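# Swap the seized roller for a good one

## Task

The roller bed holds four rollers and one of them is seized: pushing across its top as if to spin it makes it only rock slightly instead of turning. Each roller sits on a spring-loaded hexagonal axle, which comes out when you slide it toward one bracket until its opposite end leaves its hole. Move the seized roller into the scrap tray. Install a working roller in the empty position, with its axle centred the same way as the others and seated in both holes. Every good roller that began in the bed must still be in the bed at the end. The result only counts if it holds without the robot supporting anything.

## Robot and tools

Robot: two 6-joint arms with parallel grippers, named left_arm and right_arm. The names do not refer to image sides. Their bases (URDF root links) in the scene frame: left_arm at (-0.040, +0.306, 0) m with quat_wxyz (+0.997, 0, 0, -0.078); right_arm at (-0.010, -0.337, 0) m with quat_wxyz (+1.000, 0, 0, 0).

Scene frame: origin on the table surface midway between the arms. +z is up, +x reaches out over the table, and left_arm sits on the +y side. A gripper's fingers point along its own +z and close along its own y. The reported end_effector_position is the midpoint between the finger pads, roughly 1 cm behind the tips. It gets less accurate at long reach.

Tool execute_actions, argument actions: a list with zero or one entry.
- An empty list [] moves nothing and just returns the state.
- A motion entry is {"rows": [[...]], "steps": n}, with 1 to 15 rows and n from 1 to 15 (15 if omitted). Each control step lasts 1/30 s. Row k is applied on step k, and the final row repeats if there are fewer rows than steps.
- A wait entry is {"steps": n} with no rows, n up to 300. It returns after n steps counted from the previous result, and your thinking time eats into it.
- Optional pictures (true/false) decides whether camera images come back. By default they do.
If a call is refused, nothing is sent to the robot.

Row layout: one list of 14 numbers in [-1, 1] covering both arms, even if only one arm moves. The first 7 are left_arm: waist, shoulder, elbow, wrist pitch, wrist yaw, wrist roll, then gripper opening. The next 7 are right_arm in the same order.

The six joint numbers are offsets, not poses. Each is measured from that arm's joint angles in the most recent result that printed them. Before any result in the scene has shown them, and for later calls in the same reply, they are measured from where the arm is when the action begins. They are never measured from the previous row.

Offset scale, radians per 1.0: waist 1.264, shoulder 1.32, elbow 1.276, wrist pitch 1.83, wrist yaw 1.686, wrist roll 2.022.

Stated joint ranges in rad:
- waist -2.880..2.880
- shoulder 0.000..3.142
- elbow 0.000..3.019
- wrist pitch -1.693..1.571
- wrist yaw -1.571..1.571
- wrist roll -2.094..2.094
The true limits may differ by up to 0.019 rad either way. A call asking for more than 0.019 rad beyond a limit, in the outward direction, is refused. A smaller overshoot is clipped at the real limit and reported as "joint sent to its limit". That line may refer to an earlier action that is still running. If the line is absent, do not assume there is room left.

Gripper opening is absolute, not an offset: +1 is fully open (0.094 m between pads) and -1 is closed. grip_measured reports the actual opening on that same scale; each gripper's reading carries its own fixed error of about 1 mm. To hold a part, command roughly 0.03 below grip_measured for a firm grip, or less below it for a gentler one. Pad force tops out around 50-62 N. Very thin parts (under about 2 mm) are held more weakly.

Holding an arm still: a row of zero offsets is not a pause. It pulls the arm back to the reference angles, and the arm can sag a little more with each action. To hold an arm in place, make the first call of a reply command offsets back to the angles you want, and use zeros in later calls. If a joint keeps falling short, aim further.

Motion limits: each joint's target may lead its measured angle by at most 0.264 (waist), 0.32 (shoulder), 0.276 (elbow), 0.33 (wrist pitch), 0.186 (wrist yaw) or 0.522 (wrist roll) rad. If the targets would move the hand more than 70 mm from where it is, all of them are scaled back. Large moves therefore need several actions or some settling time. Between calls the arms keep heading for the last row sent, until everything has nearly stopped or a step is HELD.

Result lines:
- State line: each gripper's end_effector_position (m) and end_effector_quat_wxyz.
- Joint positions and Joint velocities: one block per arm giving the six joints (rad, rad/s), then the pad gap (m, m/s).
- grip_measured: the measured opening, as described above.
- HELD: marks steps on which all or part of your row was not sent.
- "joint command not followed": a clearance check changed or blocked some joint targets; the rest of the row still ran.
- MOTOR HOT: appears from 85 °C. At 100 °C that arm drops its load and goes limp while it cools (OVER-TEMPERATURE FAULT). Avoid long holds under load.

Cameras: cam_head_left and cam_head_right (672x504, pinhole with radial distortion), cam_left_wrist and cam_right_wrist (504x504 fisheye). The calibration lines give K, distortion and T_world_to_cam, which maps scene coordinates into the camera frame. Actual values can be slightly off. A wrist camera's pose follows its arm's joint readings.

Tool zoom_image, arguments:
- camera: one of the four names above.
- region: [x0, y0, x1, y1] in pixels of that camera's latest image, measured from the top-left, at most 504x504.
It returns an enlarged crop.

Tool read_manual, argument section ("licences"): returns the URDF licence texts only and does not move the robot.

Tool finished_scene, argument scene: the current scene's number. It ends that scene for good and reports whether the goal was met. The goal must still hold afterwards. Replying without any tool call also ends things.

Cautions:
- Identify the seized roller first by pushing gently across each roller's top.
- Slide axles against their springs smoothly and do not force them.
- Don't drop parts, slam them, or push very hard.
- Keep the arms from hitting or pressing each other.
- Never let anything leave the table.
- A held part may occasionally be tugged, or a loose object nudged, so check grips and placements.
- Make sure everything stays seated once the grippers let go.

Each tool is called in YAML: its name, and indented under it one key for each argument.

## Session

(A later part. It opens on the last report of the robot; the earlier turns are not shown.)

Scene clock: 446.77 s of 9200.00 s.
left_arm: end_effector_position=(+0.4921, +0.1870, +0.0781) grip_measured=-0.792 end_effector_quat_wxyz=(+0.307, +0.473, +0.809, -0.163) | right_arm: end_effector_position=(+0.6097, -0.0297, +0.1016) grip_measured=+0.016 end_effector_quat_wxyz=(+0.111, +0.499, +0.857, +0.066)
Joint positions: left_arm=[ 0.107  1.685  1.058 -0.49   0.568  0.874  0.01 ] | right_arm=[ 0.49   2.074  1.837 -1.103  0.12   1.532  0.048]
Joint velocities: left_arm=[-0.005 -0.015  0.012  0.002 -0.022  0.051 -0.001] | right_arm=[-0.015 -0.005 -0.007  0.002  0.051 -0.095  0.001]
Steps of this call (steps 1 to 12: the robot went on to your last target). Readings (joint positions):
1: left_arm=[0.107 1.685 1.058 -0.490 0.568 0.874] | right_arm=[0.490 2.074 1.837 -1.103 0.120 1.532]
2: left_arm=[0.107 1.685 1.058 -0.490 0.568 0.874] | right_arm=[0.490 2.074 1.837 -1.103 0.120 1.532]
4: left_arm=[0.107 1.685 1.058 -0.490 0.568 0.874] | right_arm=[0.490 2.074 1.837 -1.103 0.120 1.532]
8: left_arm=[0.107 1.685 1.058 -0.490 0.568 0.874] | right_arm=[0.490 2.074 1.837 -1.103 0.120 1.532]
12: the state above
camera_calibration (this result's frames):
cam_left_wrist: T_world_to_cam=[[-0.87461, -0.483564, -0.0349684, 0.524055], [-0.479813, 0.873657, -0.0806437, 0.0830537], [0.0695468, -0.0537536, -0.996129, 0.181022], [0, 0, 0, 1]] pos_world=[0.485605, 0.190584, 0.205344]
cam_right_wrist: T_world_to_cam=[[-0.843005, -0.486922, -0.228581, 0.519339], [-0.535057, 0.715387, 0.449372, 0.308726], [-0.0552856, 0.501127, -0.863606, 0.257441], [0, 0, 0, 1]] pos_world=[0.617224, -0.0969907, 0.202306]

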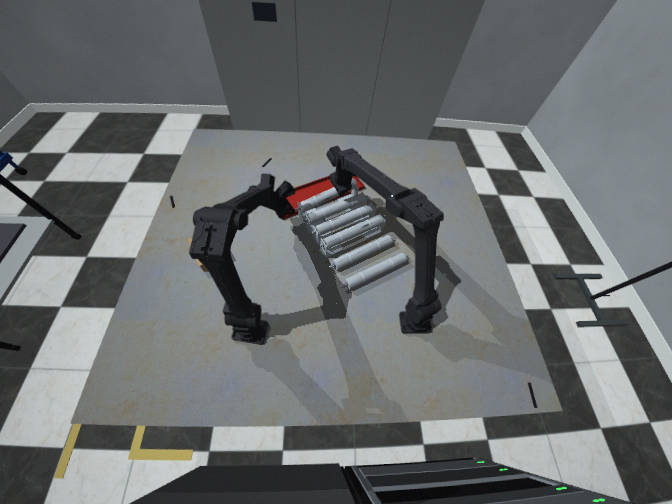

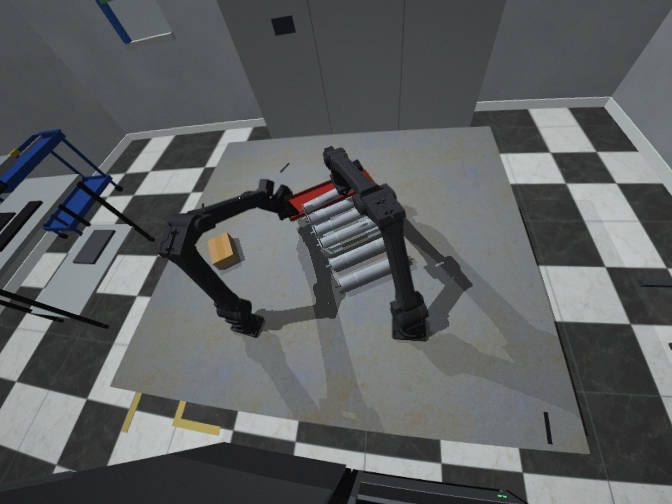

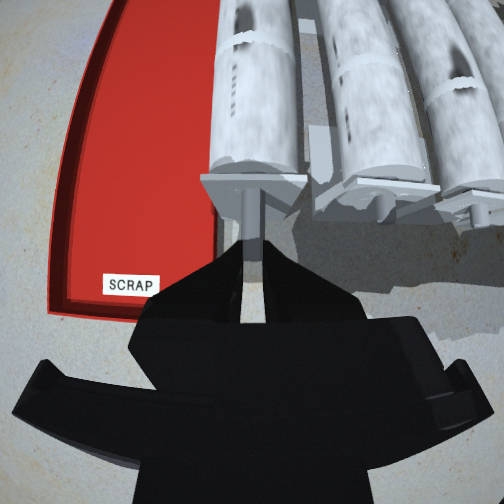

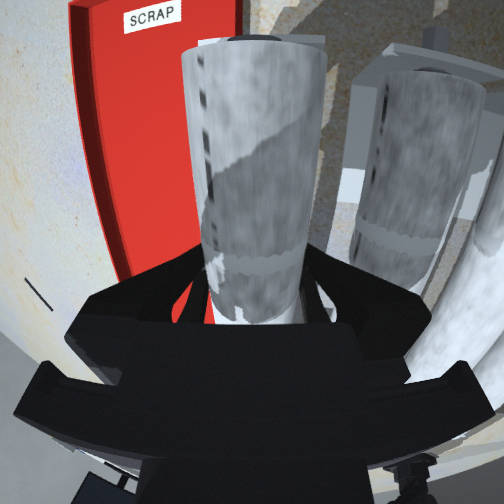

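execute_actions:
  actions:
    - {"rows":[[0.03,0.04,-0.02,-0.013,-0.014,0,-0.81,0,-0.06,0.018,0,0,0,-0.04],[0.022,0.035,-0.012,-0.01,-0.01,0,-0.81,0,-0.055,0.018,0,0,0,-0.04],[0.014,0.03,-0.004,-0.007,-0.007,0,-0.81,0,-0.05,0.018,0,0,0,-0.04],[0.006,0.025,0.004,-0.004,-0.004,0,-0.81,0,-0.05,0.018,0,0,0,-0.04],[0,0.025,0.012,-0.002,0,0,-0.81,0,-0.05,0.018,0,0,0,-0.04],[-0.005,0.025,0.02,0,0,0,-0.81,0,-0.05,0.018,0,0,0,-0.04],[-0.01,0.025,0.027,0,0,0,-0.81,0,-0.05,0.018,0,0,0,-0.04],[-0.015,0.025,0.034,0,0,0,-0.81,0,-0.05,0.018,0,0,0,-0.04],[-0.018,0.025,0.04,0,0,0,-0.81,0,-0.05,0.018,0,0,0,-0.04],[-0.02,0.025,0.04,0,0,0,-0.81,0,-0.05,0.018,0,0,0,-0.04],[-0.02,0.025,0.04,0,0,0,-0.81,0,-0.05,0.018,0,0,0,-0.04],[-0.02,0.025,0.04,0,0,0,-0.81,0,-0.05,0.018,0,0,0,-0.04],[-0.02,0.025,0.04,0,0,0,-0.81,0,-0.05,0.018,0,0,0,-0.04],[-0.02,0.025,0.04,0,0,0,-0.78,0,-0.05,0.018,0,0,0,-0.04],[-0.02,0.025,0.04,0,0,0,-0.5,0,-0.05,0.018,0,0,0,-0.04]],"steps":15}
  pictures: false

execute_actions:
  actions:
    - {"steps":15}

Scene clock: 461.50 s of 9200.00 s.
left_arm: end_effector_position=(+0.5025, +0.1689, +0.0831) grip_measured=-0.613 end_effector_quat_wxyz=(+0.315, +0.488, +0.797, -0.164) | right_arm: end_effector_position=(+0.6098, -0.0298, +0.1016) grip_measured=+0.016 end_effector_quat_wxyz=(+0.112, +0.499, +0.857, +0.066)
Joint positions: left_arm=[ 0.076  1.703  1.09  -0.48   0.571  0.874  0.018] | right_arm=[ 0.49   2.074  1.837 -1.103  0.12   1.532  0.048]
Joint velocities: left_arm=[-0.005 -0.005 -0.002  0.002  0.051 -0.081  0.222] | right_arm=[-0.015  0.005  0.002  0.002  0.11  -0.007 -0.001]
Steps of this call (steps 1 to 15: the robot went on to your last target; steps 16 to 90: nothing new was sent; then 11.23 s passed at rest; steps 91 to 105: all 15 steps of this action). Readings (joint positions):
91: left_arm=[0.107 1.685 1.058 -0.489 0.570 0.874] | right_arm=[0.490 2.074 1.837 -1.103 0.120 1.532]
92: left_arm=[0.107 1.685 1.058 -0.487 0.572 0.874] | right_arm=[0.490 2.074 1.837 -1.103 0.120 1.532]
94: left_arm=[0.107 1.685 1.058 -0.486 0.574 0.874] | right_arm=[0.490 2.074 1.837 -1.103 0.120 1.532]
98: left_arm=[0.096 1.689 1.069 -0.483 0.574 0.874] | right_arm=[0.490 2.074 1.837 -1.103 0.120 1.532]
105: the state above

Scene clock: 462.00 s of 9200.00 s.
left_arm: end_effector_position=(+0.5024, +0.1691, +0.0830) grip_measured=-0.502 end_effector_quat_wxyz=(+0.315, +0.487, +0.798, -0.165) | right_arm: end_effector_position=(+0.6101, -0.0305, +0.1017) grip_measured=+0.016 end_effector_quat_wxyz=(+0.114, +0.499, +0.856, +0.064)
Joint positions: left_arm=[ 0.076  1.703  1.09  -0.481  0.571  0.874  0.023] | right_arm=[ 0.49   2.074  1.837 -1.103  0.125  1.532  0.048]
Joint velocities: left_arm=[-0.005 -0.015 -0.002  0.002 -0.066 -0.007  0.001] | right_arm=[-0.015 -0.015  0.002 -0.002 -0.037  0.007  0.001]
Steps of this call (steps 1 to 15: the robot went on to your last target). Readings (joint positions):
1: left_arm=[0.076 1.703 1.090 -0.481 0.571 0.874] | right_arm=[0.490 2.074 1.837 -1.103 0.123 1.532]
2: left_arm=[0.076 1.703 1.090 -0.481 0.571 0.874] | right_arm=[0.490 2.074 1.837 -1.103 0.124 1.532]
4: left_arm=[0.076 1.703 1.090 -0.481 0.571 0.874] | right_arm=[0.490 2.074 1.837 -1.103 0.125 1.532]
8: left_arm=[0.076 1.703 1.090 -0.481 0.571 0.874] | right_arm=[0.490 2.074 1.837 -1.103 0.125 1.532]
15: the state above
All arms were judged still, so your last target was given up. Only a new action makes them travel on or press farther. Fingers that are still opening or closing keep moving.
camera_calibration (this result's frames):
cam_left_wrist: T_world_to_cam=[[-0.888682, -0.455433, -0.0531559, 0.528379], [-0.449546, 0.888235, -0.0945949, 0.0875344], [0.0902965, -0.0601688, -0.994096, 0.1747], [0, 0, 0, 1]] pos_world=[0.493137, 0.173402, 0.210035]
cam_right_wrist: T_world_to_cam=[[-0.842862, -0.487274, -0.228361, 0.519189], [-0.535539, 0.717938, 0.444705, 0.310324], [-0.0527437, 0.497121, -0.866077, 0.256544], [0, 0, 0, 1]] pos_world=[0.617326, -0.0973401, 0.202747]

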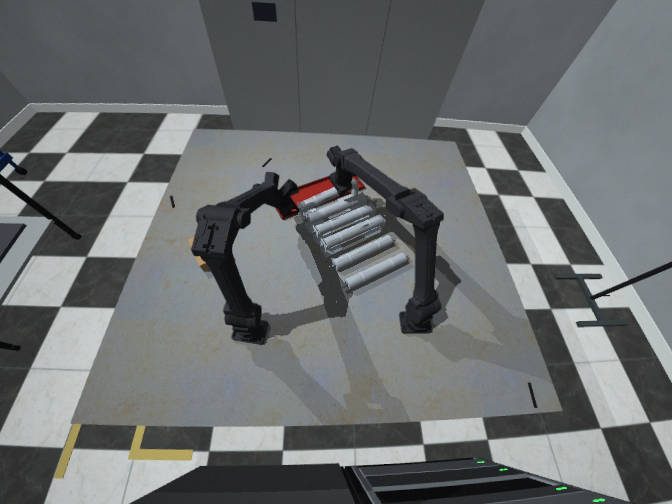

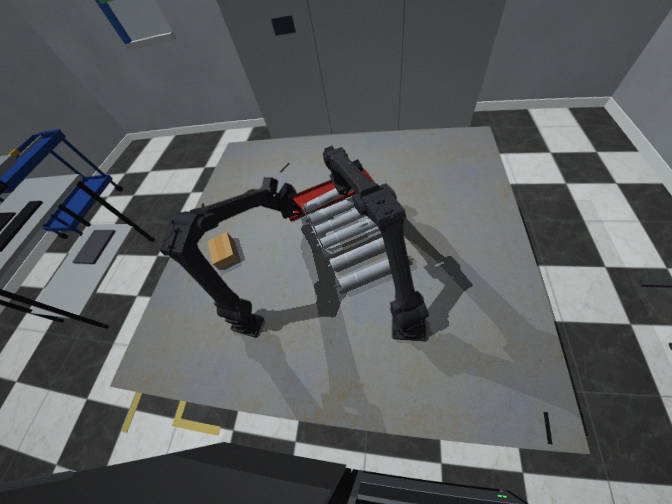

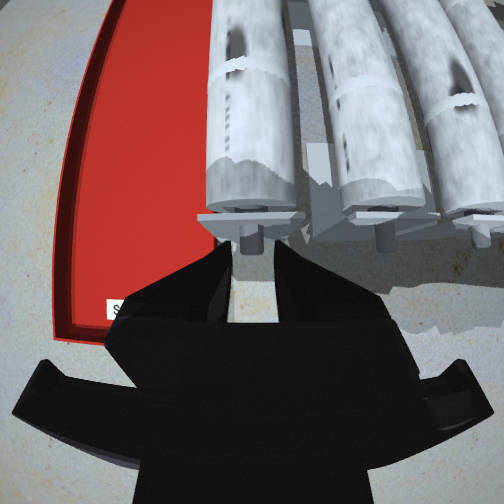

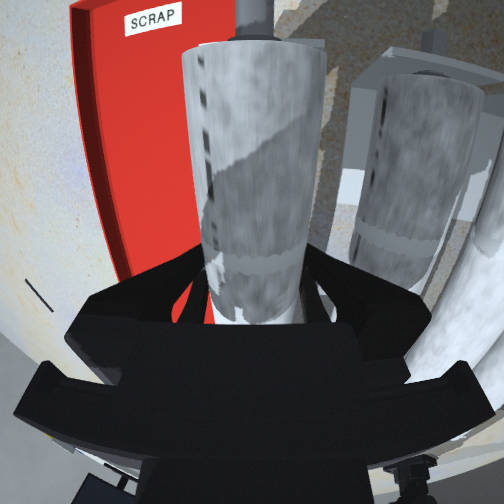

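execute_actions:
  actions:
    - {"rows":[[0,0,0.012,0,0,0,-0.5,0,-0.055,0.018,0,0.005,0,-0.04],[0,0,0.012,0,0,0,-0.5,0,-0.058,0.018,0,0.01,0,-0.04],[0,0,0.012,0,0,0,-0.5,0,-0.061,0.018,0,0.015,0,-0.04],[0,0,0.012,0,0,0,-0.5,0,-0.064,0.018,0,0.018,0,-0.04],[0,0,0.012,0,0,0,-0.5,0,-0.067,0.018,0,0.018,0,-0.04],[0,0,0.012,0,0,0,-0.5,0,-0.07,0.018,0,0.018,0,-0.04]],"steps":15}
  pictures: false

execute_actions:
  actions:
    - {"steps":12}

Scene clock: 484.50 s of 9200.00 s.
left_arm: end_effector_position=(+0.5024, +0.1691, +0.0830) grip_measured=-0.502 end_effector_quat_wxyz=(+0.315, +0.487, +0.798, -0.165) | right_arm: end_effector_position=(+0.6126, -0.0350, +0.1082) grip_measured=+0.016 end_effector_quat_wxyz=(+0.128, +0.498, +0.855, +0.060)
Joint positions: left_arm=[ 0.076  1.703  1.09  -0.481  0.571  0.874  0.023] | right_arm=[ 0.49   2.065  1.837 -1.103  0.155  1.526  0.048]
Joint velocities: left_arm=[ 0.015 -0.005 -0.002 -0.012  0.022  0.007  0.001] | right_arm=[-0.015 -0.005 -0.002  0.002  0.022  0.007  0.   ]
Steps of this call (steps 1 to 90: nothing new was sent; then 19.00 s passed at rest; steps 91 to 105: all 15 steps of this action). Readings (joint positions):
91: left_arm=[0.076 1.703 1.090 -0.481 0.571 0.874] | right_arm=[0.490 2.074 1.837 -1.103 0.129 1.532]
92: left_arm=[0.076 1.703 1.090 -0.481 0.571 0.874] | right_arm=[0.490 2.074 1.837 -1.103 0.134 1.532]
94: left_arm=[0.076 1.703 1.090 -0.481 0.571 0.874] | right_arm=[0.490 2.074 1.837 -1.103 0.145 1.532]
98: left_arm=[0.076 1.703 1.090 -0.481 0.571 0.874] | right_arm=[0.490 2.069 1.837 -1.103 0.149 1.529]
105: the state above

Scene clock: 484.90 s of 9200.00 s.
left_arm: end_effector_position=(+0.5024, +0.1691, +0.0830) grip_measured=-0.502 end_effector_quat_wxyz=(+0.315, +0.487, +0.798, -0.165) | right_arm: end_effector_position=(+0.6126, -0.0350, +0.1082) grip_measured=+0.016 end_effector_quat_wxyz=(+0.129, +0.498, +0.855, +0.060)
Joint positions: left_arm=[ 0.076  1.703  1.09  -0.481  0.571  0.874  0.023] | right_arm=[ 0.49   2.065  1.837 -1.103  0.155  1.526  0.048]
Joint velocities: left_arm=[-0.015 -0.015  0.007  0.002 -0.022 -0.095 -0.   ] | right_arm=[-0.005  0.005 -0.007  0.012 -0.007 -0.007 -0.001]
Steps of this call (steps 1 to 12: the robot went on to your last target). Readings (joint positions):
1: left_arm=[0.076 1.703 1.090 -0.481 0.571 0.874] | right_arm=[0.490 2.065 1.837 -1.103 0.155 1.526]
2: left_arm=[0.076 1.703 1.090 -0.481 0.571 0.874] | right_arm=[0.490 2.065 1.837 -1.103 0.155 1.526]
4: left_arm=[0.076 1.703 1.090 -0.481 0.571 0.874] | right_arm=[0.490 2.065 1.837 -1.103 0.155 1.526]
8: left_arm=[0.076 1.703 1.090 -0.481 0.571 0.874] | right_arm=[0.490 2.065 1.837 -1.103 0.155 1.526]
12: the state above
camera_calibration (this result's frames):
cam_left_wrist: T_world_to_cam=[[-0.888682, -0.455433, -0.0531559, 0.528379], [-0.449546, 0.888235, -0.0945949, 0.0875344], [0.0902965, -0.0601688, -0.994096, 0.1747], [0, 0, 0, 1]] pos_world=[0.493137, 0.173402, 0.210035]
cam_right_wrist: T_world_to_cam=[[-0.838632, -0.491393, -0.23501, 0.518559], [-0.54368, 0.728773, 0.416295, 0.320392], [-0.0332954, 0.476888, -0.878333, 0.253309], [0, 0, 0, 1]] pos_world=[0.617505, -0.099477, 0.210979]

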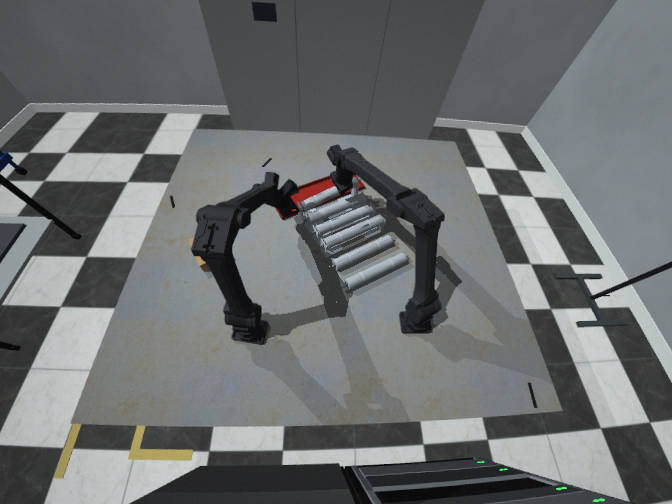

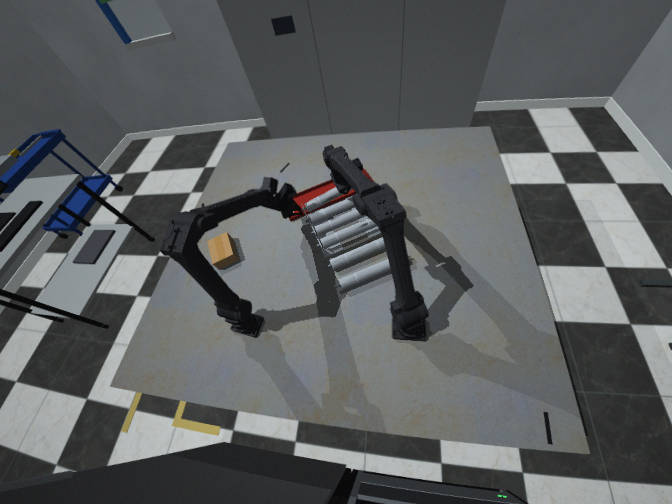

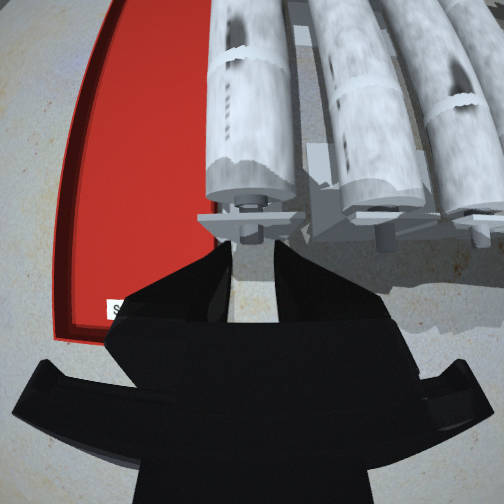

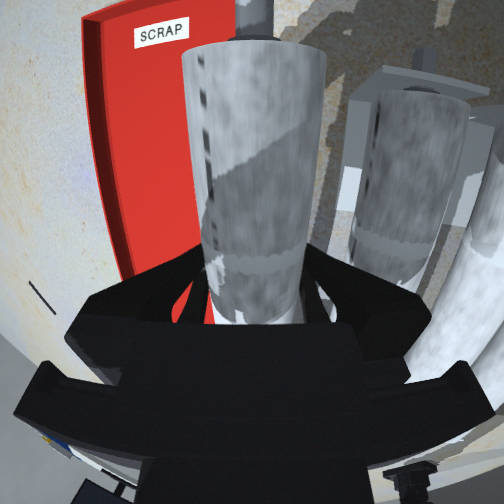

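execute_actions:
  actions:
    - {"rows":[[0,-0.015,0.02,0,0,0,-0.3,0,-0.05,0.018,0,0,0,-0.04],[0,-0.03,0.02,-0.005,0,0,-0.1,0,-0.05,0.018,0,0,0,-0.04],[0,-0.045,0.02,-0.01,0,0,0.1,0,-0.05,0.018,0,0,0,-0.04],[0,-0.06,0.02,-0.015,0,0,0.3,0,-0.05,0.018,0,0,0,-0.04],[0,-0.075,0.02,-0.02,0,0,0.35,0,-0.05,0.018,0,0,0,-0.04],[0,-0.09,0.02,-0.025,0,0,0.35,0,-0.05,0.018,0,0,0,-0.04],[0,-0.105,0.02,-0.03,0,0,0.35,0,-0.05,0.018,0,0,0,-0.04],[0,-0.12,0.02,-0.03,0,0,0.35,0,-0.05,0.018,0,0,0,-0.04]],"steps":15}
  pictures: false

Scene clock: 501.23 s of 9200.00 s.
left_arm: end_effector_position=(+0.4955, +0.1697, +0.1806) grip_measured=+0.348 end_effector_quat_wxyz=(+0.377, +0.497, +0.771, -0.132) | right_arm: end_effector_position=(+0.6126, -0.0350, +0.1082) grip_measured=+0.016 end_effector_quat_wxyz=(+0.129, +0.498, +0.855, +0.060)
Joint positions: left_arm=[ 0.076  1.512  1.094 -0.524  0.571  0.874  0.063] | right_arm=[ 0.49   2.065  1.837 -1.103  0.155  1.526  0.048]
Joint velocities: left_arm=[-0.015 -0.044  0.022  0.007  0.022  0.022 -0.001] | right_arm=[ 0.005 -0.005 -0.002 -0.002  0.037  0.007  0.001]
Steps of this call (steps 1 to 15: the robot went on to your last target; steps 16 to 90: nothing new was sent; then 12.83 s passed at rest; steps 91 to 105: all 15 steps of this action). Readings (joint positions):
91: left_arm=[0.076 1.703 1.090 -0.481 0.571 0.874] | right_arm=[0.490 2.065 1.837 -1.103 0.155 1.526]
92: left_arm=[0.076 1.700 1.090 -0.481 0.571 0.874] | right_arm=[0.490 2.065 1.837 -1.103 0.155 1.526]
94: left_arm=[0.076 1.689 1.090 -0.489 0.571 0.874] | right_arm=[0.490 2.065 1.837 -1.103 0.155 1.526]
98: left_arm=[0.076 1.620 1.090 -0.519 0.571 0.874] | right_arm=[0.490 2.065 1.837 -1.103 0.155 1.526]
105: the state above

execute_actions:
  actions:
    - {"rows":[[-0.01,0.025,0.04,-0.012,-0.006,-0.01,0.35,0,-0.05,0.018,0,0,0,-0.04],[-0.02,0.035,0.065,-0.024,-0.012,-0.02,0.35,0,-0.05,0.018,0,0,0,-0.04],[-0.03,0.05,0.09,-0.036,-0.018,-0.03,0.35,0,-0.05,0.018,0,0,0,-0.04],[-0.04,0.065,0.115,-0.048,-0.024,-0.04,0.35,0,-0.05,0.018,0,0,0,-0.04],[-0.05,0.08,0.14,-0.06,-0.03,-0.05,0.35,0,-0.05,0.018,0,0,0,-0.04],[-0.06,0.095,0.165,-0.072,-0.036,-0.06,0.35,0,-0.05,0.018,0,0,0,-0.04],[-0.07,0.11,0.19,-0.084,-0.042,-0.07,0.35,0,-0.05,0.018,0,0,0,-0.04],[-0.08,0.125,0.215,-0.096,-0.048,-0.081,0.35,0,-0.05,0.018,0,0,0,-0.04],[-0.09,0.14,0.235,-0.108,-0.054,-0.081,0.35,0,-0.05,0.018,0,0,0,-0.04],[-0.1,0.155,0.255,-0.12,-0.06,-0.081,0.35,0,-0.05,0.018,0,0,0,-0.04],[-0.11,0.17,0.27,-0.132,-0.066,-0.081,0.35,0,-0.05,0.018,0,0,0,-0.04],[-0.117,0.18,0.285,-0.144,-0.072,-0.081,0.35,0,-0.05,0.018,0,0,0,-0.04],[-0.123,0.188,0.295,-0.152,-0.078,-0.081,0.35,0,-0.05,0.018,0,0,0,-0.04],[-0.128,0.195,0.305,-0.159,-0.082,-0.081,0.35,0,-0.05,0.018,0,0,0,-0.04],[-0.131,0.2,0.305,-0.159,-0.082,-0.081,0.35,0,-0.05,0.018,0,0,0,-0.04]],"steps":15}
  pictures: false

execute_actions:
  actions:
    - {"steps":18}

Scene clock: 513.67 s of 9200.00 s.
left_arm: end_effector_position=(+0.5511, +0.0885, +0.1864) grip_measured=+0.348 end_effector_quat_wxyz=(+0.289, +0.491, +0.809, -0.144) | right_arm: end_effector_position=(+0.6126, -0.0350, +0.1082) grip_measured=+0.016 end_effector_quat_wxyz=(+0.129, +0.498, +0.855, +0.060)
Joint positions: left_arm=[-0.079  1.727  1.444 -0.781  0.441  0.74   0.063] | right_arm=[ 0.49   2.065  1.837 -1.103  0.155  1.526  0.048]
Joint velocities: left_arm=[-0.308  0.317  0.188 -0.315  0.022 -0.007  0.   ] | right_arm=[-0.005  0.005  0.002 -0.002  0.007 -0.051 -0.   ]
Steps of this call (steps 1 to 15: the robot went on to your last target; steps 16 to 90: nothing new was sent; then 8.93 s passed at rest; steps 91 to 105: all 15 steps of this action). Readings (joint positions):
91: left_arm=[0.076 1.520 1.095 -0.529 0.568 0.874] | right_arm=[0.490 2.065 1.837 -1.103 0.155 1.526]
92: left_arm=[0.075 1.521 1.101 -0.538 0.561 0.870] | right_arm=[0.490 2.065 1.837 -1.103 0.155 1.526]
94: left_arm=[0.065 1.537 1.137 -0.573 0.542 0.853] | right_arm=[0.490 2.065 1.837 -1.103 0.155 1.526]
98: left_arm=[0.020 1.609 1.276 -0.650 0.501 0.795] | right_arm=[0.490 2.065 1.837 -1.103 0.155 1.526]
105: the state above

Scene clock: 514.27 s of 9200.00 s.
left_arm: end_effector_position=(+0.5453, +0.0791, +0.1655) grip_measured=+0.348 end_effector_quat_wxyz=(+0.262, +0.491, +0.817, -0.154) | right_arm: end_effector_position=(+0.6126, -0.0350, +0.1082) grip_measured=+0.016 end_effector_quat_wxyz=(+0.129, +0.498, +0.855, +0.060)
Joint positions: left_arm=[-0.097  1.761  1.448 -0.806  0.437  0.726  0.063] | right_arm=[ 0.49   2.065  1.837 -1.103  0.155  1.526  0.048]
Joint velocities: left_arm=[-0.005  0.005  0.017  0.012  0.037  0.022  0.001] | right_arm=[ 0.005 -0.005 -0.007  0.022 -0.022 -0.007 -0.   ]
Steps of this call (steps 1 to 18: the robot went on to your last target). Readings (joint positions):
1: left_arm=[-0.088 1.737 1.448 -0.789 0.439 0.737] | right_arm=[0.490 2.065 1.837 -1.103 0.155 1.526]
2: left_arm=[-0.095 1.744 1.448 -0.795 0.439 0.735] | right_arm=[0.490 2.065 1.837 -1.103 0.155 1.526]
4: left_arm=[-0.100 1.755 1.448 -0.803 0.439 0.732] | right_arm=[0.490 2.065 1.837 -1.103 0.155 1.526]
8: left_arm=[-0.098 1.761 1.448 -0.806 0.437 0.729] | right_arm=[0.490 2.065 1.837 -1.103 0.155 1.526]
18: the state above
camera_calibration (this result's frames):
cam_left_wrist: T_world_to_cam=[[-0.890148, -0.455486, -0.013009, 0.524064], [-0.455627, 0.890097, 0.0114932, 0.180201], [0.00634428, 0.0161579, -0.999849, 0.288131], [0, 0, 0, 1]] pos_world=[0.546771, 0.0736514, 0.292834]
cam_right_wrist: T_world_to_cam=[[-0.838632, -0.491393, -0.23501, 0.518559], [-0.54368, 0.728773, 0.416295, 0.320392], [-0.0332954, 0.476888, -0.878333, 0.253309], [0, 0, 0, 1]] pos_world=[0.617505, -0.099477, 0.210979]

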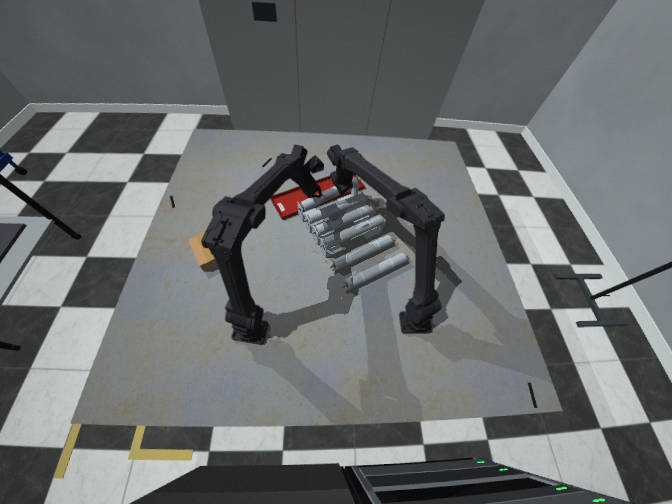

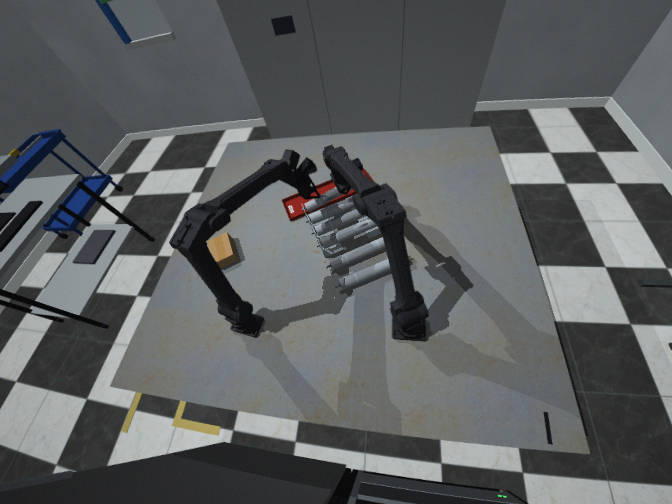

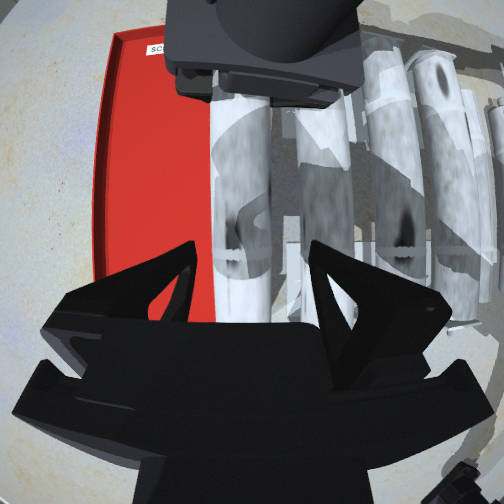

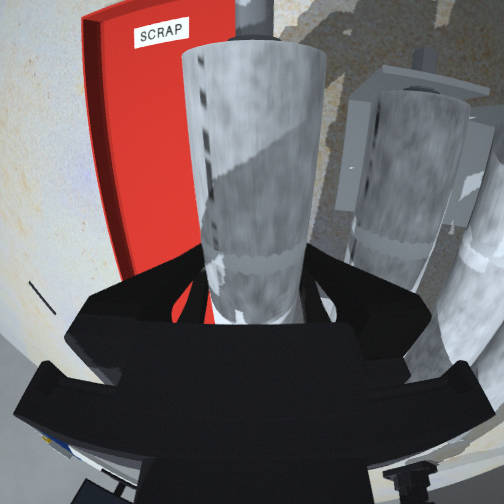

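execute_actions:
  actions:
    - {"rows":[[0.006,0.015,0,0.008,0,0,0.35,0,-0.05,0.018,0,0,0,-0.04],[0.012,0.02,-0.005,0.015,0,0,0.35,0,-0.05,0.018,0,0,0,-0.04],[0.018,0.025,-0.01,0.022,0,0,0.35,0,-0.05,0.018,0,0,0,-0.04],[0.018,0.03,-0.015,0.029,0,0,0.35,0,-0.05,0.018,0,0,0,-0.04],[0.018,0.035,-0.02,0.036,0,0,0.35,0,-0.05,0.018,0,0,0,-0.04],[0.018,0.04,-0.025,0.043,0,0,0.35,0,-0.05,0.018,0,0,0,-0.04],[0.018,0.045,-0.03,0.05,0,0,0.35,0,-0.05,0.018,0,0,0,-0.04],[0.018,0.048,-0.035,0.056,0,0,0.35,0,-0.05,0.018,0,0,0,-0.04],[0.018,0.05,-0.04,0.062,0,0,0.35,0,-0.05,0.018,0,0,0,-0.04]],"steps":15}
  pictures: false

execute_actions:
  actions:
    - {"steps":12}

Scene clock: 525.67 s of 9200.00 s.
left_arm: end_effector_position=(+0.5522, +0.0889, +0.1246) grip_measured=+0.348 end_effector_quat_wxyz=(+0.264, +0.483, +0.821, -0.151) | right_arm: end_effector_position=(+0.6126, -0.0350, +0.1082) grip_measured=+0.016 end_effector_quat_wxyz=(+0.129, +0.498, +0.855, +0.060)
Joint positions: left_arm=[-0.079  1.805  1.396 -0.708  0.437  0.726  0.063] | right_arm=[ 0.49   2.065  1.837 -1.103  0.155  1.526  0.048]
Joint velocities: left_arm=[-0.005  0.103 -0.037 -0.007  0.007  0.007  0.001] | right_arm=[ 0.015  0.005 -0.012  0.002  0.007 -0.007 -0.   ]
Steps of this call (steps 1 to 15: the robot went on to your last target; steps 16 to 90: nothing new was sent; then 7.90 s passed at rest; steps 91 to 105: all 15 steps of this action). Readings (joint positions):
91: left_arm=[-0.097 1.761 1.448 -0.806 0.437 0.726] | right_arm=[0.490 2.065 1.837 -1.103 0.155 1.526]
92: left_arm=[-0.097 1.761 1.448 -0.802 0.437 0.726] | right_arm=[0.490 2.065 1.837 -1.103 0.155 1.526]
94: left_arm=[-0.094 1.761 1.443 -0.785 0.437 0.726] | right_arm=[0.490 2.065 1.837 -1.103 0.155 1.526]
98: left_arm=[-0.085 1.769 1.422 -0.737 0.437 0.726] | right_arm=[0.490 2.065 1.837 -1.103 0.155 1.526]
105: the state above

Scene clock: 526.07 s of 9200.00 s.
left_arm: end_effector_position=(+0.5522, +0.0889, +0.1218) grip_measured=+0.348 end_effector_quat_wxyz=(+0.263, +0.483, +0.821, -0.152) | right_arm: end_effector_position=(+0.6126, -0.0350, +0.1082) grip_measured=+0.016 end_effector_quat_wxyz=(+0.129, +0.498, +0.855, +0.060)
Joint positions: left_arm=[-0.079  1.809  1.394 -0.705  0.437  0.726  0.063] | right_arm=[ 0.49   2.065  1.837 -1.103  0.155  1.526  0.048]
Joint velocities: left_arm=[-0.015 -0.005 -0.017 -0.002 -0.022  0.066 -0.   ] | right_arm=[-0.005 -0.005  0.007 -0.002 -0.007  0.022  0.   ]
Steps of this call (steps 1 to 12: the robot went on to your last target). Readings (joint positions):
1: left_arm=[-0.079 1.808 1.395 -0.708 0.437 0.726] | right_arm=[0.490 2.065 1.837 -1.103 0.155 1.526]
2: left_arm=[-0.079 1.809 1.394 -0.708 0.437 0.726] | right_arm=[0.490 2.065 1.837 -1.103 0.155 1.526]
4: left_arm=[-0.079 1.809 1.394 -0.707 0.437 0.726] | right_arm=[0.490 2.065 1.837 -1.103 0.155 1.526]
8: left_arm=[-0.079 1.809 1.394 -0.705 0.437 0.726] | right_arm=[0.490 2.065 1.837 -1.103 0.155 1.526]
12: the state above
camera_calibration (this result's frames):
cam_left_wrist: T_world_to_cam=[[-0.881709, -0.471644, -0.0119329, 0.530746], [-0.471771, 0.881636, 0.0122481, 0.184652], [0.00474378, 0.0164288, -0.999854, 0.245139], [0, 0, 0, 1]] pos_world=[0.553914, 0.0834994, 0.249174]
cam_right_wrist: T_world_to_cam=[[-0.838632, -0.491393, -0.23501, 0.518559], [-0.54368, 0.728773, 0.416295, 0.320392], [-0.0332954, 0.476888, -0.878333, 0.253309], [0, 0, 0, 1]] pos_world=[0.617505, -0.099477, 0.210979]

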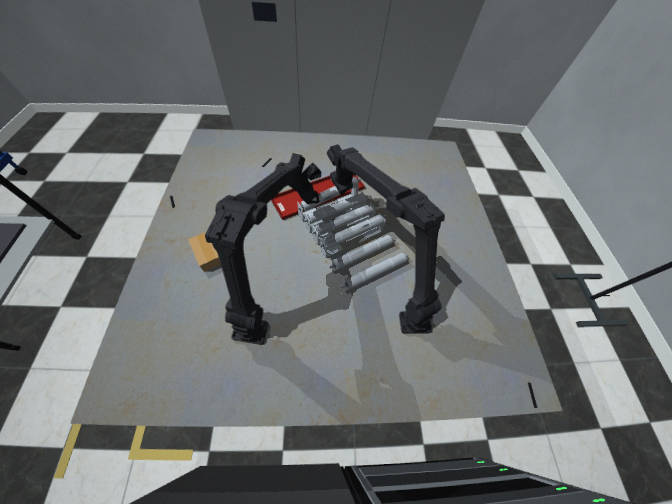

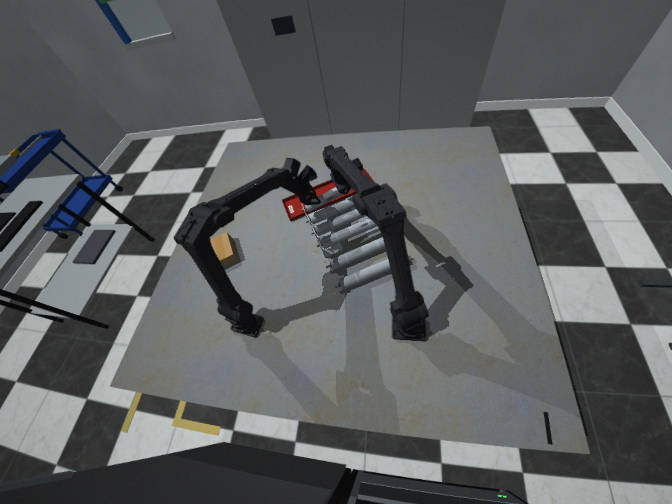

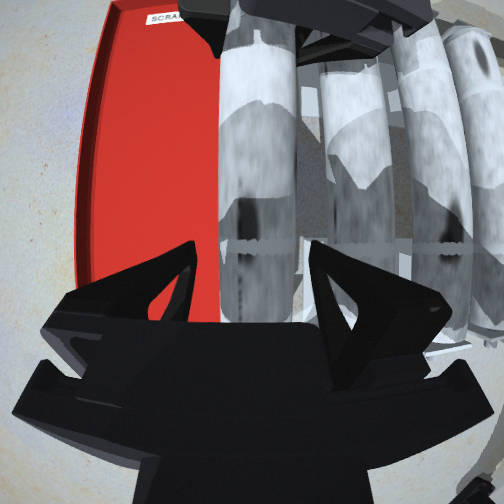

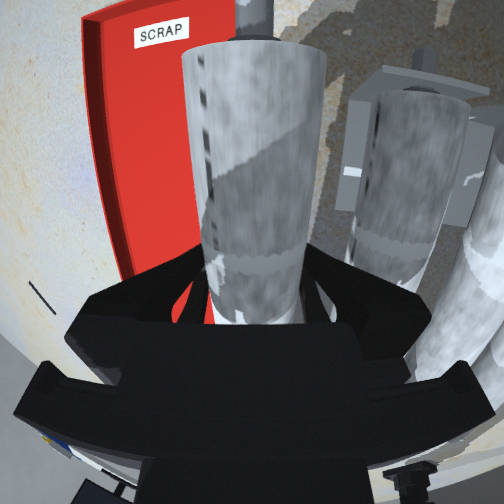

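Continue down: q2 +.033, q3 −.042, q4 +.06.

execute_actions:
  actions:
    - {"rows":[[0,0.018,-0.002,0.008,0,0,0.35,0,-0.05,0.018,0,0,0,-0.04],[0,0.023,-0.007,0.013,0,0,0.35,0,-0.05,0.018,0,0,0,-0.04],[0,0.028,-0.012,0.018,0,0,0.35,0,-0.05,0.018,0,0,0,-0.04],[0,0.032,-0.017,0.023,0,0,0.35,0,-0.05,0.018,0,0,0,-0.04],[0,0.036,-0.022,0.028,0,0,0.35,0,-0.05,0.018,0,0,0,-0.04],[0,0.04,-0.027,0.033,0,0,0.35,0,-0.05,0.018,0,0,0,-0.04],[0,0.04,-0.031,0.04,0,0,0.35,0,-0.05,0.018,0,0,0,-0.04]],"steps":15}
  pictures: false

execute_actions:
  actions:
    - {"steps":8}
  pictures: false

Scene clock: 541.30 s of 9200.00 s.
left_arm: end_effector_position=(+0.5484, +0.0898, +0.0915) grip_measured=+0.348 end_effector_quat_wxyz=(+0.258, +0.483, +0.823, -0.153) | right_arm: end_effector_position=(+0.6126, -0.0350, +0.1082) grip_measured=+0.016 end_effector_quat_wxyz=(+0.129, +0.498, +0.855, +0.060)
Joint positions: left_arm=[-0.079  1.838  1.353 -0.646  0.437  0.726  0.063] | right_arm=[ 0.49   2.065  1.837 -1.103  0.155  1.526  0.048]
Joint velocities: left_arm=[ 0.005  0.005 -0.017  0.002 -0.022  0.066 -0.   ] | right_arm=[-0.005 -0.005  0.012 -0.002  0.022 -0.022  0.002]
Steps of this call (steps 1 to 15: the robot went on to your last target; steps 16 to 90: nothing new was sent; then 11.73 s passed at rest; steps 91 to 105: all 15 steps of this action). Readings (joint positions):
91: left_arm=[-0.079 1.809 1.394 -0.705 0.437 0.726] | right_arm=[0.490 2.065 1.837 -1.103 0.155 1.526]
92: left_arm=[-0.079 1.809 1.393 -0.701 0.437 0.726] | right_arm=[0.490 2.065 1.837 -1.103 0.155 1.526]
94: left_arm=[-0.079 1.809 1.387 -0.689 0.437 0.726] | right_arm=[0.490 2.065 1.837 -1.103 0.155 1.526]
98: left_arm=[-0.079 1.816 1.366 -0.655 0.437 0.726] | right_arm=[0.490 2.065 1.837 -1.103 0.155 1.526]
105: the state above

Scene clock: 541.57 s of 9200.00 s.
left_arm: end_effector_position=(+0.5488, +0.0897, +0.0915) grip_measured=+0.348 end_effector_quat_wxyz=(+0.258, +0.483, +0.823, -0.153) | right_arm: end_effector_position=(+0.6126, -0.0350, +0.1082) grip_measured=+0.016 end_effector_quat_wxyz=(+0.129, +0.498, +0.855, +0.060)
Joint positions: left_arm=[-0.079  1.839  1.353 -0.644  0.437  0.726  0.063] | right_arm=[ 0.49   2.065  1.837 -1.103  0.155  1.526  0.048]
Joint velocities: left_arm=[-0.015 -0.024  0.012 -0.007  0.066 -0.066 -0.   ] | right_arm=[-0.005  0.015 -0.027  0.002 -0.037  0.022 -0.001]
Steps of this call (steps 1 to 8: the robot went on to your last target). Readings (joint positions):
1: left_arm=[-0.079 1.839 1.353 -0.646 0.437 0.726] | right_arm=[0.490 2.065 1.837 -1.103 0.155 1.526]
2: left_arm=[-0.079 1.839 1.353 -0.646 0.437 0.726] | right_arm=[0.490 2.065 1.837 -1.103 0.155 1.526]
4: left_arm=[-0.079 1.839 1.353 -0.644 0.437 0.726] | right_arm=[0.490 2.065 1.837 -1.103 0.155 1.526]
8: the state above

execute_actions:
  actions:
    - {"rows":[[0,0,0.015,0,0,0,0.25,0,-0.05,0.018,0,0,0,-0.04],[0,0,0.015,0,0,0,0.17,0,-0.05,0.018,0,0,0,-0.04],[0,0,0.015,0,0,0,0.1,0,-0.05,0.018,0,0,0,-0.04],[0,0,0.015,0,0,0,0.05,0,-0.05,0.018,0,0,0,-0.04],[0,0,0.015,0,0,0,0.02,0,-0.05,0.018,0,0,0,-0.04],[0,0,0.015,0,0,0,-0.01,0,-0.05,0.018,0,0,0,-0.04],[0,0,0.015,0,0,0,-0.04,0,-0.05,0.018,0,0,0,-0.04]],"steps":11}
  pictures: false

execute_actions:
  actions:
    - {"rows":[[-0.004,0,0.03,0,0,0,-0.04,-0.005,-0.05,0.018,0,0,0,-0.04],[-0.006,0.002,0.038,-0.002,0,0,-0.04,-0.008,-0.05,0.018,0,0,0,-0.04],[-0.008,0.005,0.043,-0.004,0,0,-0.04,-0.011,-0.05,0.018,0,0,0,-0.04],[-0.01,0.008,0.048,-0.006,0,0,-0.04,-0.014,-0.05,0.018,0,0,0,-0.04],[-0.012,0.011,0.053,-0.008,0,0,-0.04,-0.017,-0.05,0.018,0,0,0,-0.04],[-0.015,0.014,0.058,-0.01,0,0,-0.04,-0.02,-0.05,0.018,0,0,0,-0.04],[-0.018,0.017,0.064,-0.012,0,0,-0.04,-0.023,-0.05,0.018,0,0,0,-0.04],[-0.021,0.02,0.07,-0.014,0,0,-0.04,-0.026,-0.05,0.018,0,0,0,-0.04],[-0.023,0.022,0.076,-0.014,0,0,-0.04,-0.029,-0.05,0.018,0,0,0,-0.04]],"steps":15}
  pictures: false

execute_actions:
  actions:
    - {"steps":10}

Scene clock: 561.63 s of 9200.00 s.
left_arm: end_effector_position=(+0.5486, +0.0893, +0.0916) grip_measured=-0.001 end_effector_quat_wxyz=(+0.259, +0.483, +0.822, -0.154) | right_arm: end_effector_position=(+0.6126, -0.0351, +0.1083) grip_measured=+0.016 end_effector_quat_wxyz=(+0.129, +0.498, +0.856, +0.060)
Joint positions: left_arm=[-0.08   1.839  1.353 -0.644  0.438  0.726  0.047] | right_arm=[ 0.49   2.065  1.837 -1.103  0.155  1.525  0.048]
Joint velocities: left_arm=[-0.024  0.005 -0.022  0.012 -0.007 -0.022 -0.002] | right_arm=[-0.005 -0.015 -0.002  0.007 -0.007  0.051  0.   ]
Steps of this call (steps 1 to 15: the robot went on to your last target; steps 16 to 90: nothing new was sent; then 16.70 s passed at rest; steps 91 to 101: all 11 steps of this action). Readings (joint positions):
91: left_arm=[-0.079 1.839 1.353 -0.644 0.437 0.726] | right_arm=[0.490 2.065 1.837 -1.103 0.155 1.526]
92: left_arm=[-0.079 1.839 1.353 -0.644 0.437 0.726] | right_arm=[0.490 2.065 1.837 -1.103 0.155 1.526]
94: left_arm=[-0.079 1.839 1.353 -0.644 0.437 0.726] | right_arm=[0.490 2.065 1.837 -1.103 0.155 1.526]
98: left_arm=[-0.080 1.839 1.353 -0.644 0.438 0.726] | right_arm=[0.490 2.065 1.837 -1.103 0.155 1.525]
101: the state above

Scene clock: 562.13 s of 9200.00 s.
left_arm: end_effector_position=(+0.5561, +0.0763, +0.0961) grip_measured=-0.001 end_effector_quat_wxyz=(+0.257, +0.489, +0.819, -0.155) | right_arm: end_effector_position=(+0.6182, -0.0492, +0.1093) grip_measured=+0.016 end_effector_quat_wxyz=(+0.129, +0.504, +0.852, +0.057)
Joint positions: left_arm=[-0.097  1.86   1.398 -0.667  0.435  0.724  0.047] | right_arm=[ 0.468  2.063  1.837 -1.107  0.156  1.519  0.048]
Joint velocities: left_arm=[-0.034  0.005  0.027 -0.007  0.066  0.007  0.001] | right_arm=[-0.054 -0.024 -0.012 -0.002  0.037  0.051  0.   ]
Steps of this call (steps 1 to 15: all 15 steps of this action). Readings (joint positions):
1: left_arm=[-0.080 1.839 1.353 -0.644 0.438 0.726] | right_arm=[0.490 2.065 1.837 -1.103 0.155 1.525]
2: left_arm=[-0.080 1.839 1.353 -0.644 0.438 0.726] | right_arm=[0.490 2.065 1.837 -1.103 0.156 1.525]
4: left_arm=[-0.081 1.839 1.356 -0.647 0.438 0.726] | right_arm=[0.490 2.065 1.837 -1.103 0.157 1.525]
8: left_arm=[-0.085 1.846 1.369 -0.660 0.436 0.726] | right_arm=[0.486 2.065 1.837 -1.103 0.157 1.524]
15: the state above

Scene clock: 562.47 s of 9200.00 s.
left_arm: end_effector_position=(+0.5564, +0.0754, +0.0968) grip_measured=-0.001 end_effector_quat_wxyz=(+0.258, +0.490, +0.818, -0.155) | right_arm: end_effector_position=(+0.6185, -0.0498, +0.1106) grip_measured=+0.016 end_effector_quat_wxyz=(+0.129, +0.505, +0.852, +0.058)
Joint positions: left_arm=[-0.099  1.86   1.399 -0.667  0.435  0.724  0.047] | right_arm=[ 0.467  2.062  1.837 -1.107  0.155  1.519  0.048]
Joint velocities: left_arm=[-0.005  0.024  0.002 -0.027  0.022 -0.125 -0.001] | right_arm=[-0.005  0.005  0.022 -0.002 -0.051 -0.037  0.   ]
Steps of this call (steps 1 to 10: the robot went on to your last target). Readings (joint positions):
1: left_arm=[-0.098 1.860 1.399 -0.667 0.435 0.724] | right_arm=[0.467 2.063 1.837 -1.107 0.155 1.519]
2: left_arm=[-0.099 1.860 1.399 -0.667 0.435 0.724] | right_arm=[0.467 2.062 1.837 -1.107 0.155 1.519]
4: left_arm=[-0.099 1.860 1.399 -0.667 0.435 0.724] | right_arm=[0.467 2.062 1.837 -1.107 0.155 1.519]
8: left_arm=[-0.099 1.860 1.399 -0.667 0.435 0.724] | right_arm=[0.467 2.062 1.837 -1.107 0.155 1.519]
10: the state above
camera_calibration (this result's frames):
cam_left_wrist: T_world_to_cam=[[-0.889637, -0.456631, -0.00583504, 0.530542], [-0.456657, 0.889454, 0.0183252, 0.189278], [-0.00317784, 0.0189674, -0.999815, 0.224464], [0, 0, 0, 1]] pos_world=[0.559138, 0.0696499, 0.22405]
cam_right_wrist: T_world_to_cam=[[-0.846487, -0.478484, -0.23348, 0.522157], [-0.531765, 0.738254, 0.414978, 0.326639], [-0.0261929, 0.47543, -0.879364, 0.258213], [0, 0, 0, 1]] pos_world=[0.622458, -0.114061, 0.213428]

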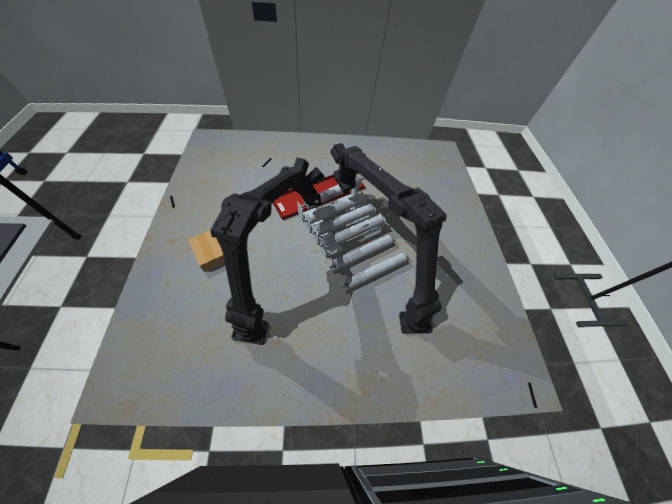

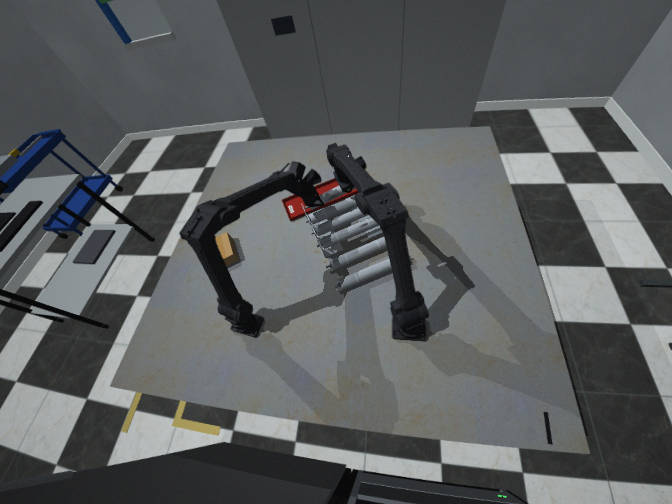

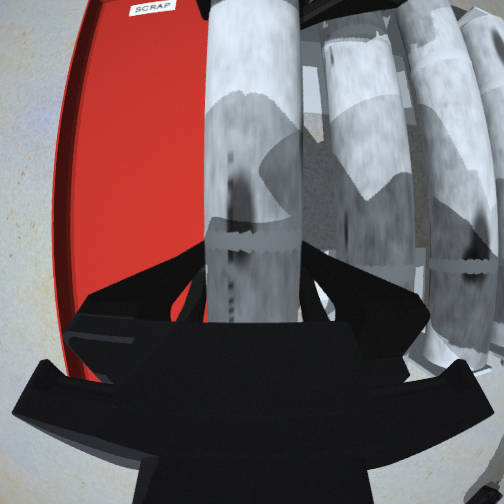

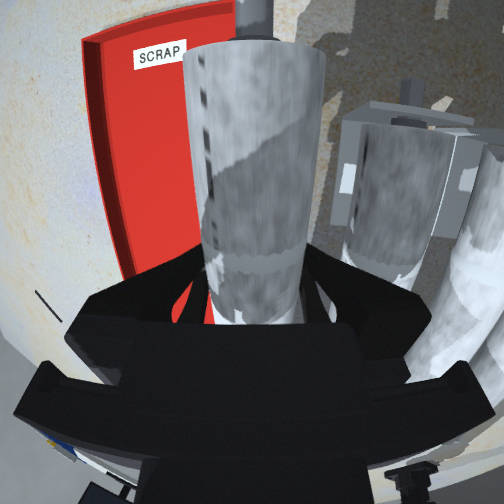

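execute_actions:
  actions: []

Scene clock: 586.37 s of 9200.00 s.
left_arm: end_effector_position=(+0.5564, +0.0754, +0.0968) grip_measured=-0.001 end_effector_quat_wxyz=(+0.258, +0.490, +0.818, -0.155) | right_arm: end_effector_position=(+0.6185, -0.0498, +0.1106) grip_measured=+0.016 end_effector_quat_wxyz=(+0.129, +0.505, +0.852, +0.058)
Joint positions: left_arm=[-0.099  1.86   1.399 -0.667  0.435  0.724  0.047] | right_arm=[ 0.467  2.062  1.837 -1.107  0.155  1.519  0.048]
Joint velocities: left_arm=[-0.005  0.005  0.002 -0.012  0.037 -0.081  0.001] | right_arm=[-0.005 -0.024  0.012  0.012 -0.037  0.037 -0.001]
Steps of this call (steps 1 to 15: the robot went on to your last target; steps 16 to 90: nothing new was sent; then 20.90 s passed at rest). Readings (joint positions):
1: left_arm=[-0.099 1.860 1.399 -0.667 0.435 0.724] | right_arm=[0.467 2.062 1.837 -1.107 0.155 1.519]
2: left_arm=[-0.099 1.860 1.399 -0.667 0.435 0.724] | right_arm=[0.467 2.062 1.837 -1.107 0.155 1.519]
4: left_arm=[-0.099 1.860 1.399 -0.667 0.435 0.724] | right_arm=[0.467 2.062 1.837 -1.107 0.155 1.519]
8: left_arm=[-0.099 1.860 1.399 -0.667 0.435 0.724] | right_arm=[0.467 2.062 1.837 -1.107 0.155 1.519]
90: the state above
All arms were judged still, so your last target was given up. Only a new action makes them travel on or press farther. Fingers that are still opening or closing keep moving.
camera_calibration (this result's frames):
cam_left_wrist: T_world_to_cam=[[-0.889637, -0.456631, -0.00583504, 0.530542], [-0.456657, 0.889454, 0.0183252, 0.189278], [-0.00317784, 0.0189674, -0.999815, 0.224464], [0, 0, 0, 1]] pos_world=[0.559138, 0.0696499, 0.22405]
cam_right_wrist: T_world_to_cam=[[-0.846487, -0.478484, -0.23348, 0.522157], [-0.531765, 0.738254, 0.414978, 0.326639], [-0.0261929, 0.47543, -0.879364, 0.258213], [0, 0, 0, 1]] pos_world=[0.622458, -0.114061, 0.213428]

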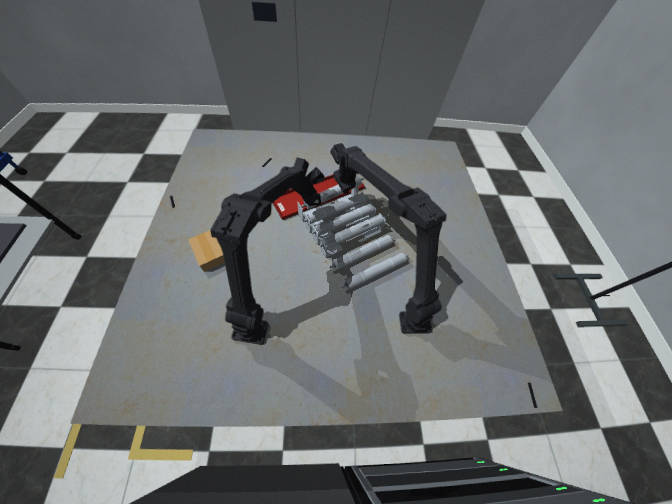

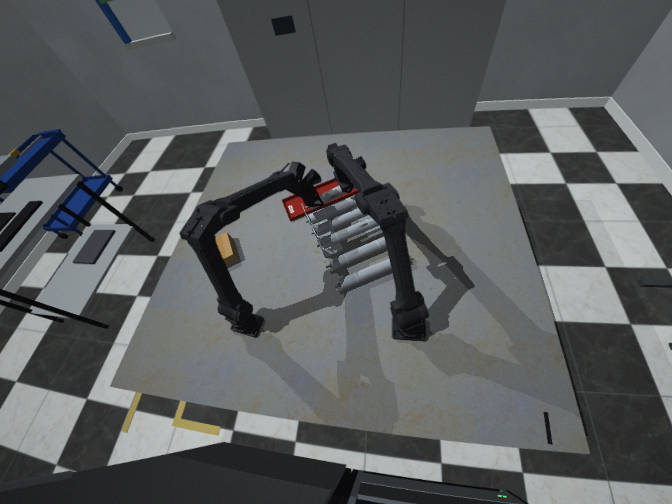

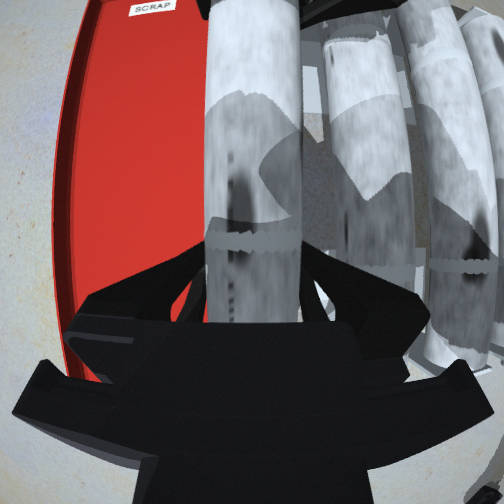

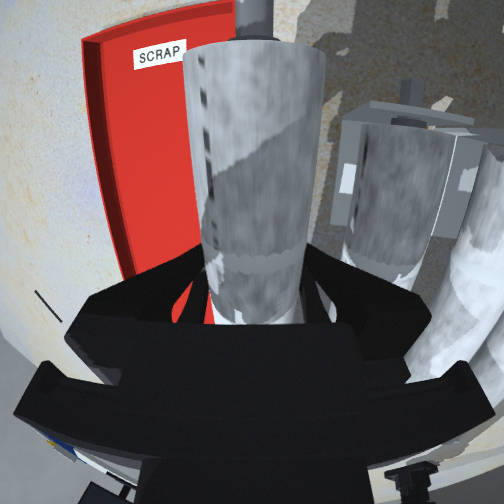

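zoom_image:
  camera: "cam_head_left"
  region: [260, 160, 380, 250]

Region (260, 160, 380, 250) of cam_head_left's 672x504 image, scaled by 4.200, with more detail than that image has; it fills the top 378 rows of this view, and the rest is white.

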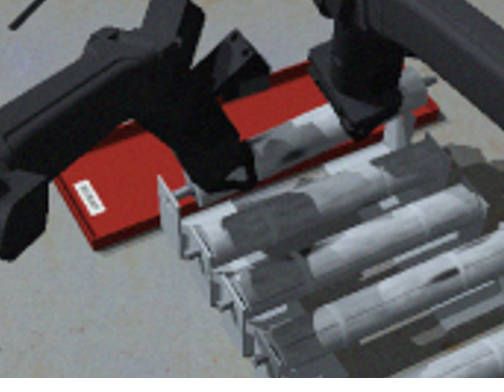

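execute_actions:
  actions:
    - {"rows":[[-0.012,0.012,0.05,-0.006,0,0,-0.04,-0.013,-0.05,0.018,0,0,0,-0.04]],"steps":15}
  pictures: false

Scene clock: 597.57 s of 9200.00 s.
left_arm: end_effector_position=(+0.5577, +0.0736, +0.0970) grip_measured=-0.001 end_effector_quat_wxyz=(+0.256, +0.491, +0.818, -0.155) | right_arm: end_effector_position=(+0.6194, -0.0517, +0.1108) grip_measured=+0.016 end_effector_quat_wxyz=(+0.130, +0.506, +0.851, +0.058)
Joint positions: left_arm=[-0.101  1.865  1.409 -0.674  0.434  0.724  0.047] | right_arm=[ 0.464  2.061  1.837 -1.107  0.155  1.518  0.048]
Joint velocities: left_arm=[-0.005 -0.015 -0.027 -0.012  0.007  0.051  0.   ] | right_arm=[-0.005  0.005  0.012 -0.002  0.022 -0.037 -0.001]
Steps of this call (steps 1 to 90: nothing new was sent; then 7.70 s passed at rest; steps 91 to 105: all 15 steps of this action). Readings (joint positions):
91: left_arm=[-0.099 1.860 1.401 -0.668 0.435 0.724] | right_arm=[0.467 2.062 1.837 -1.107 0.155 1.519]
92: left_arm=[-0.099 1.861 1.403 -0.671 0.434 0.724] | right_arm=[0.467 2.062 1.837 -1.107 0.155 1.519]
94: left_arm=[-0.100 1.863 1.406 -0.674 0.434 0.724] | right_arm=[0.466 2.062 1.837 -1.107 0.155 1.519]
98: left_arm=[-0.101 1.864 1.409 -0.674 0.434 0.724] | right_arm=[0.464 2.061 1.837 -1.107 0.155 1.518]
105: the state above


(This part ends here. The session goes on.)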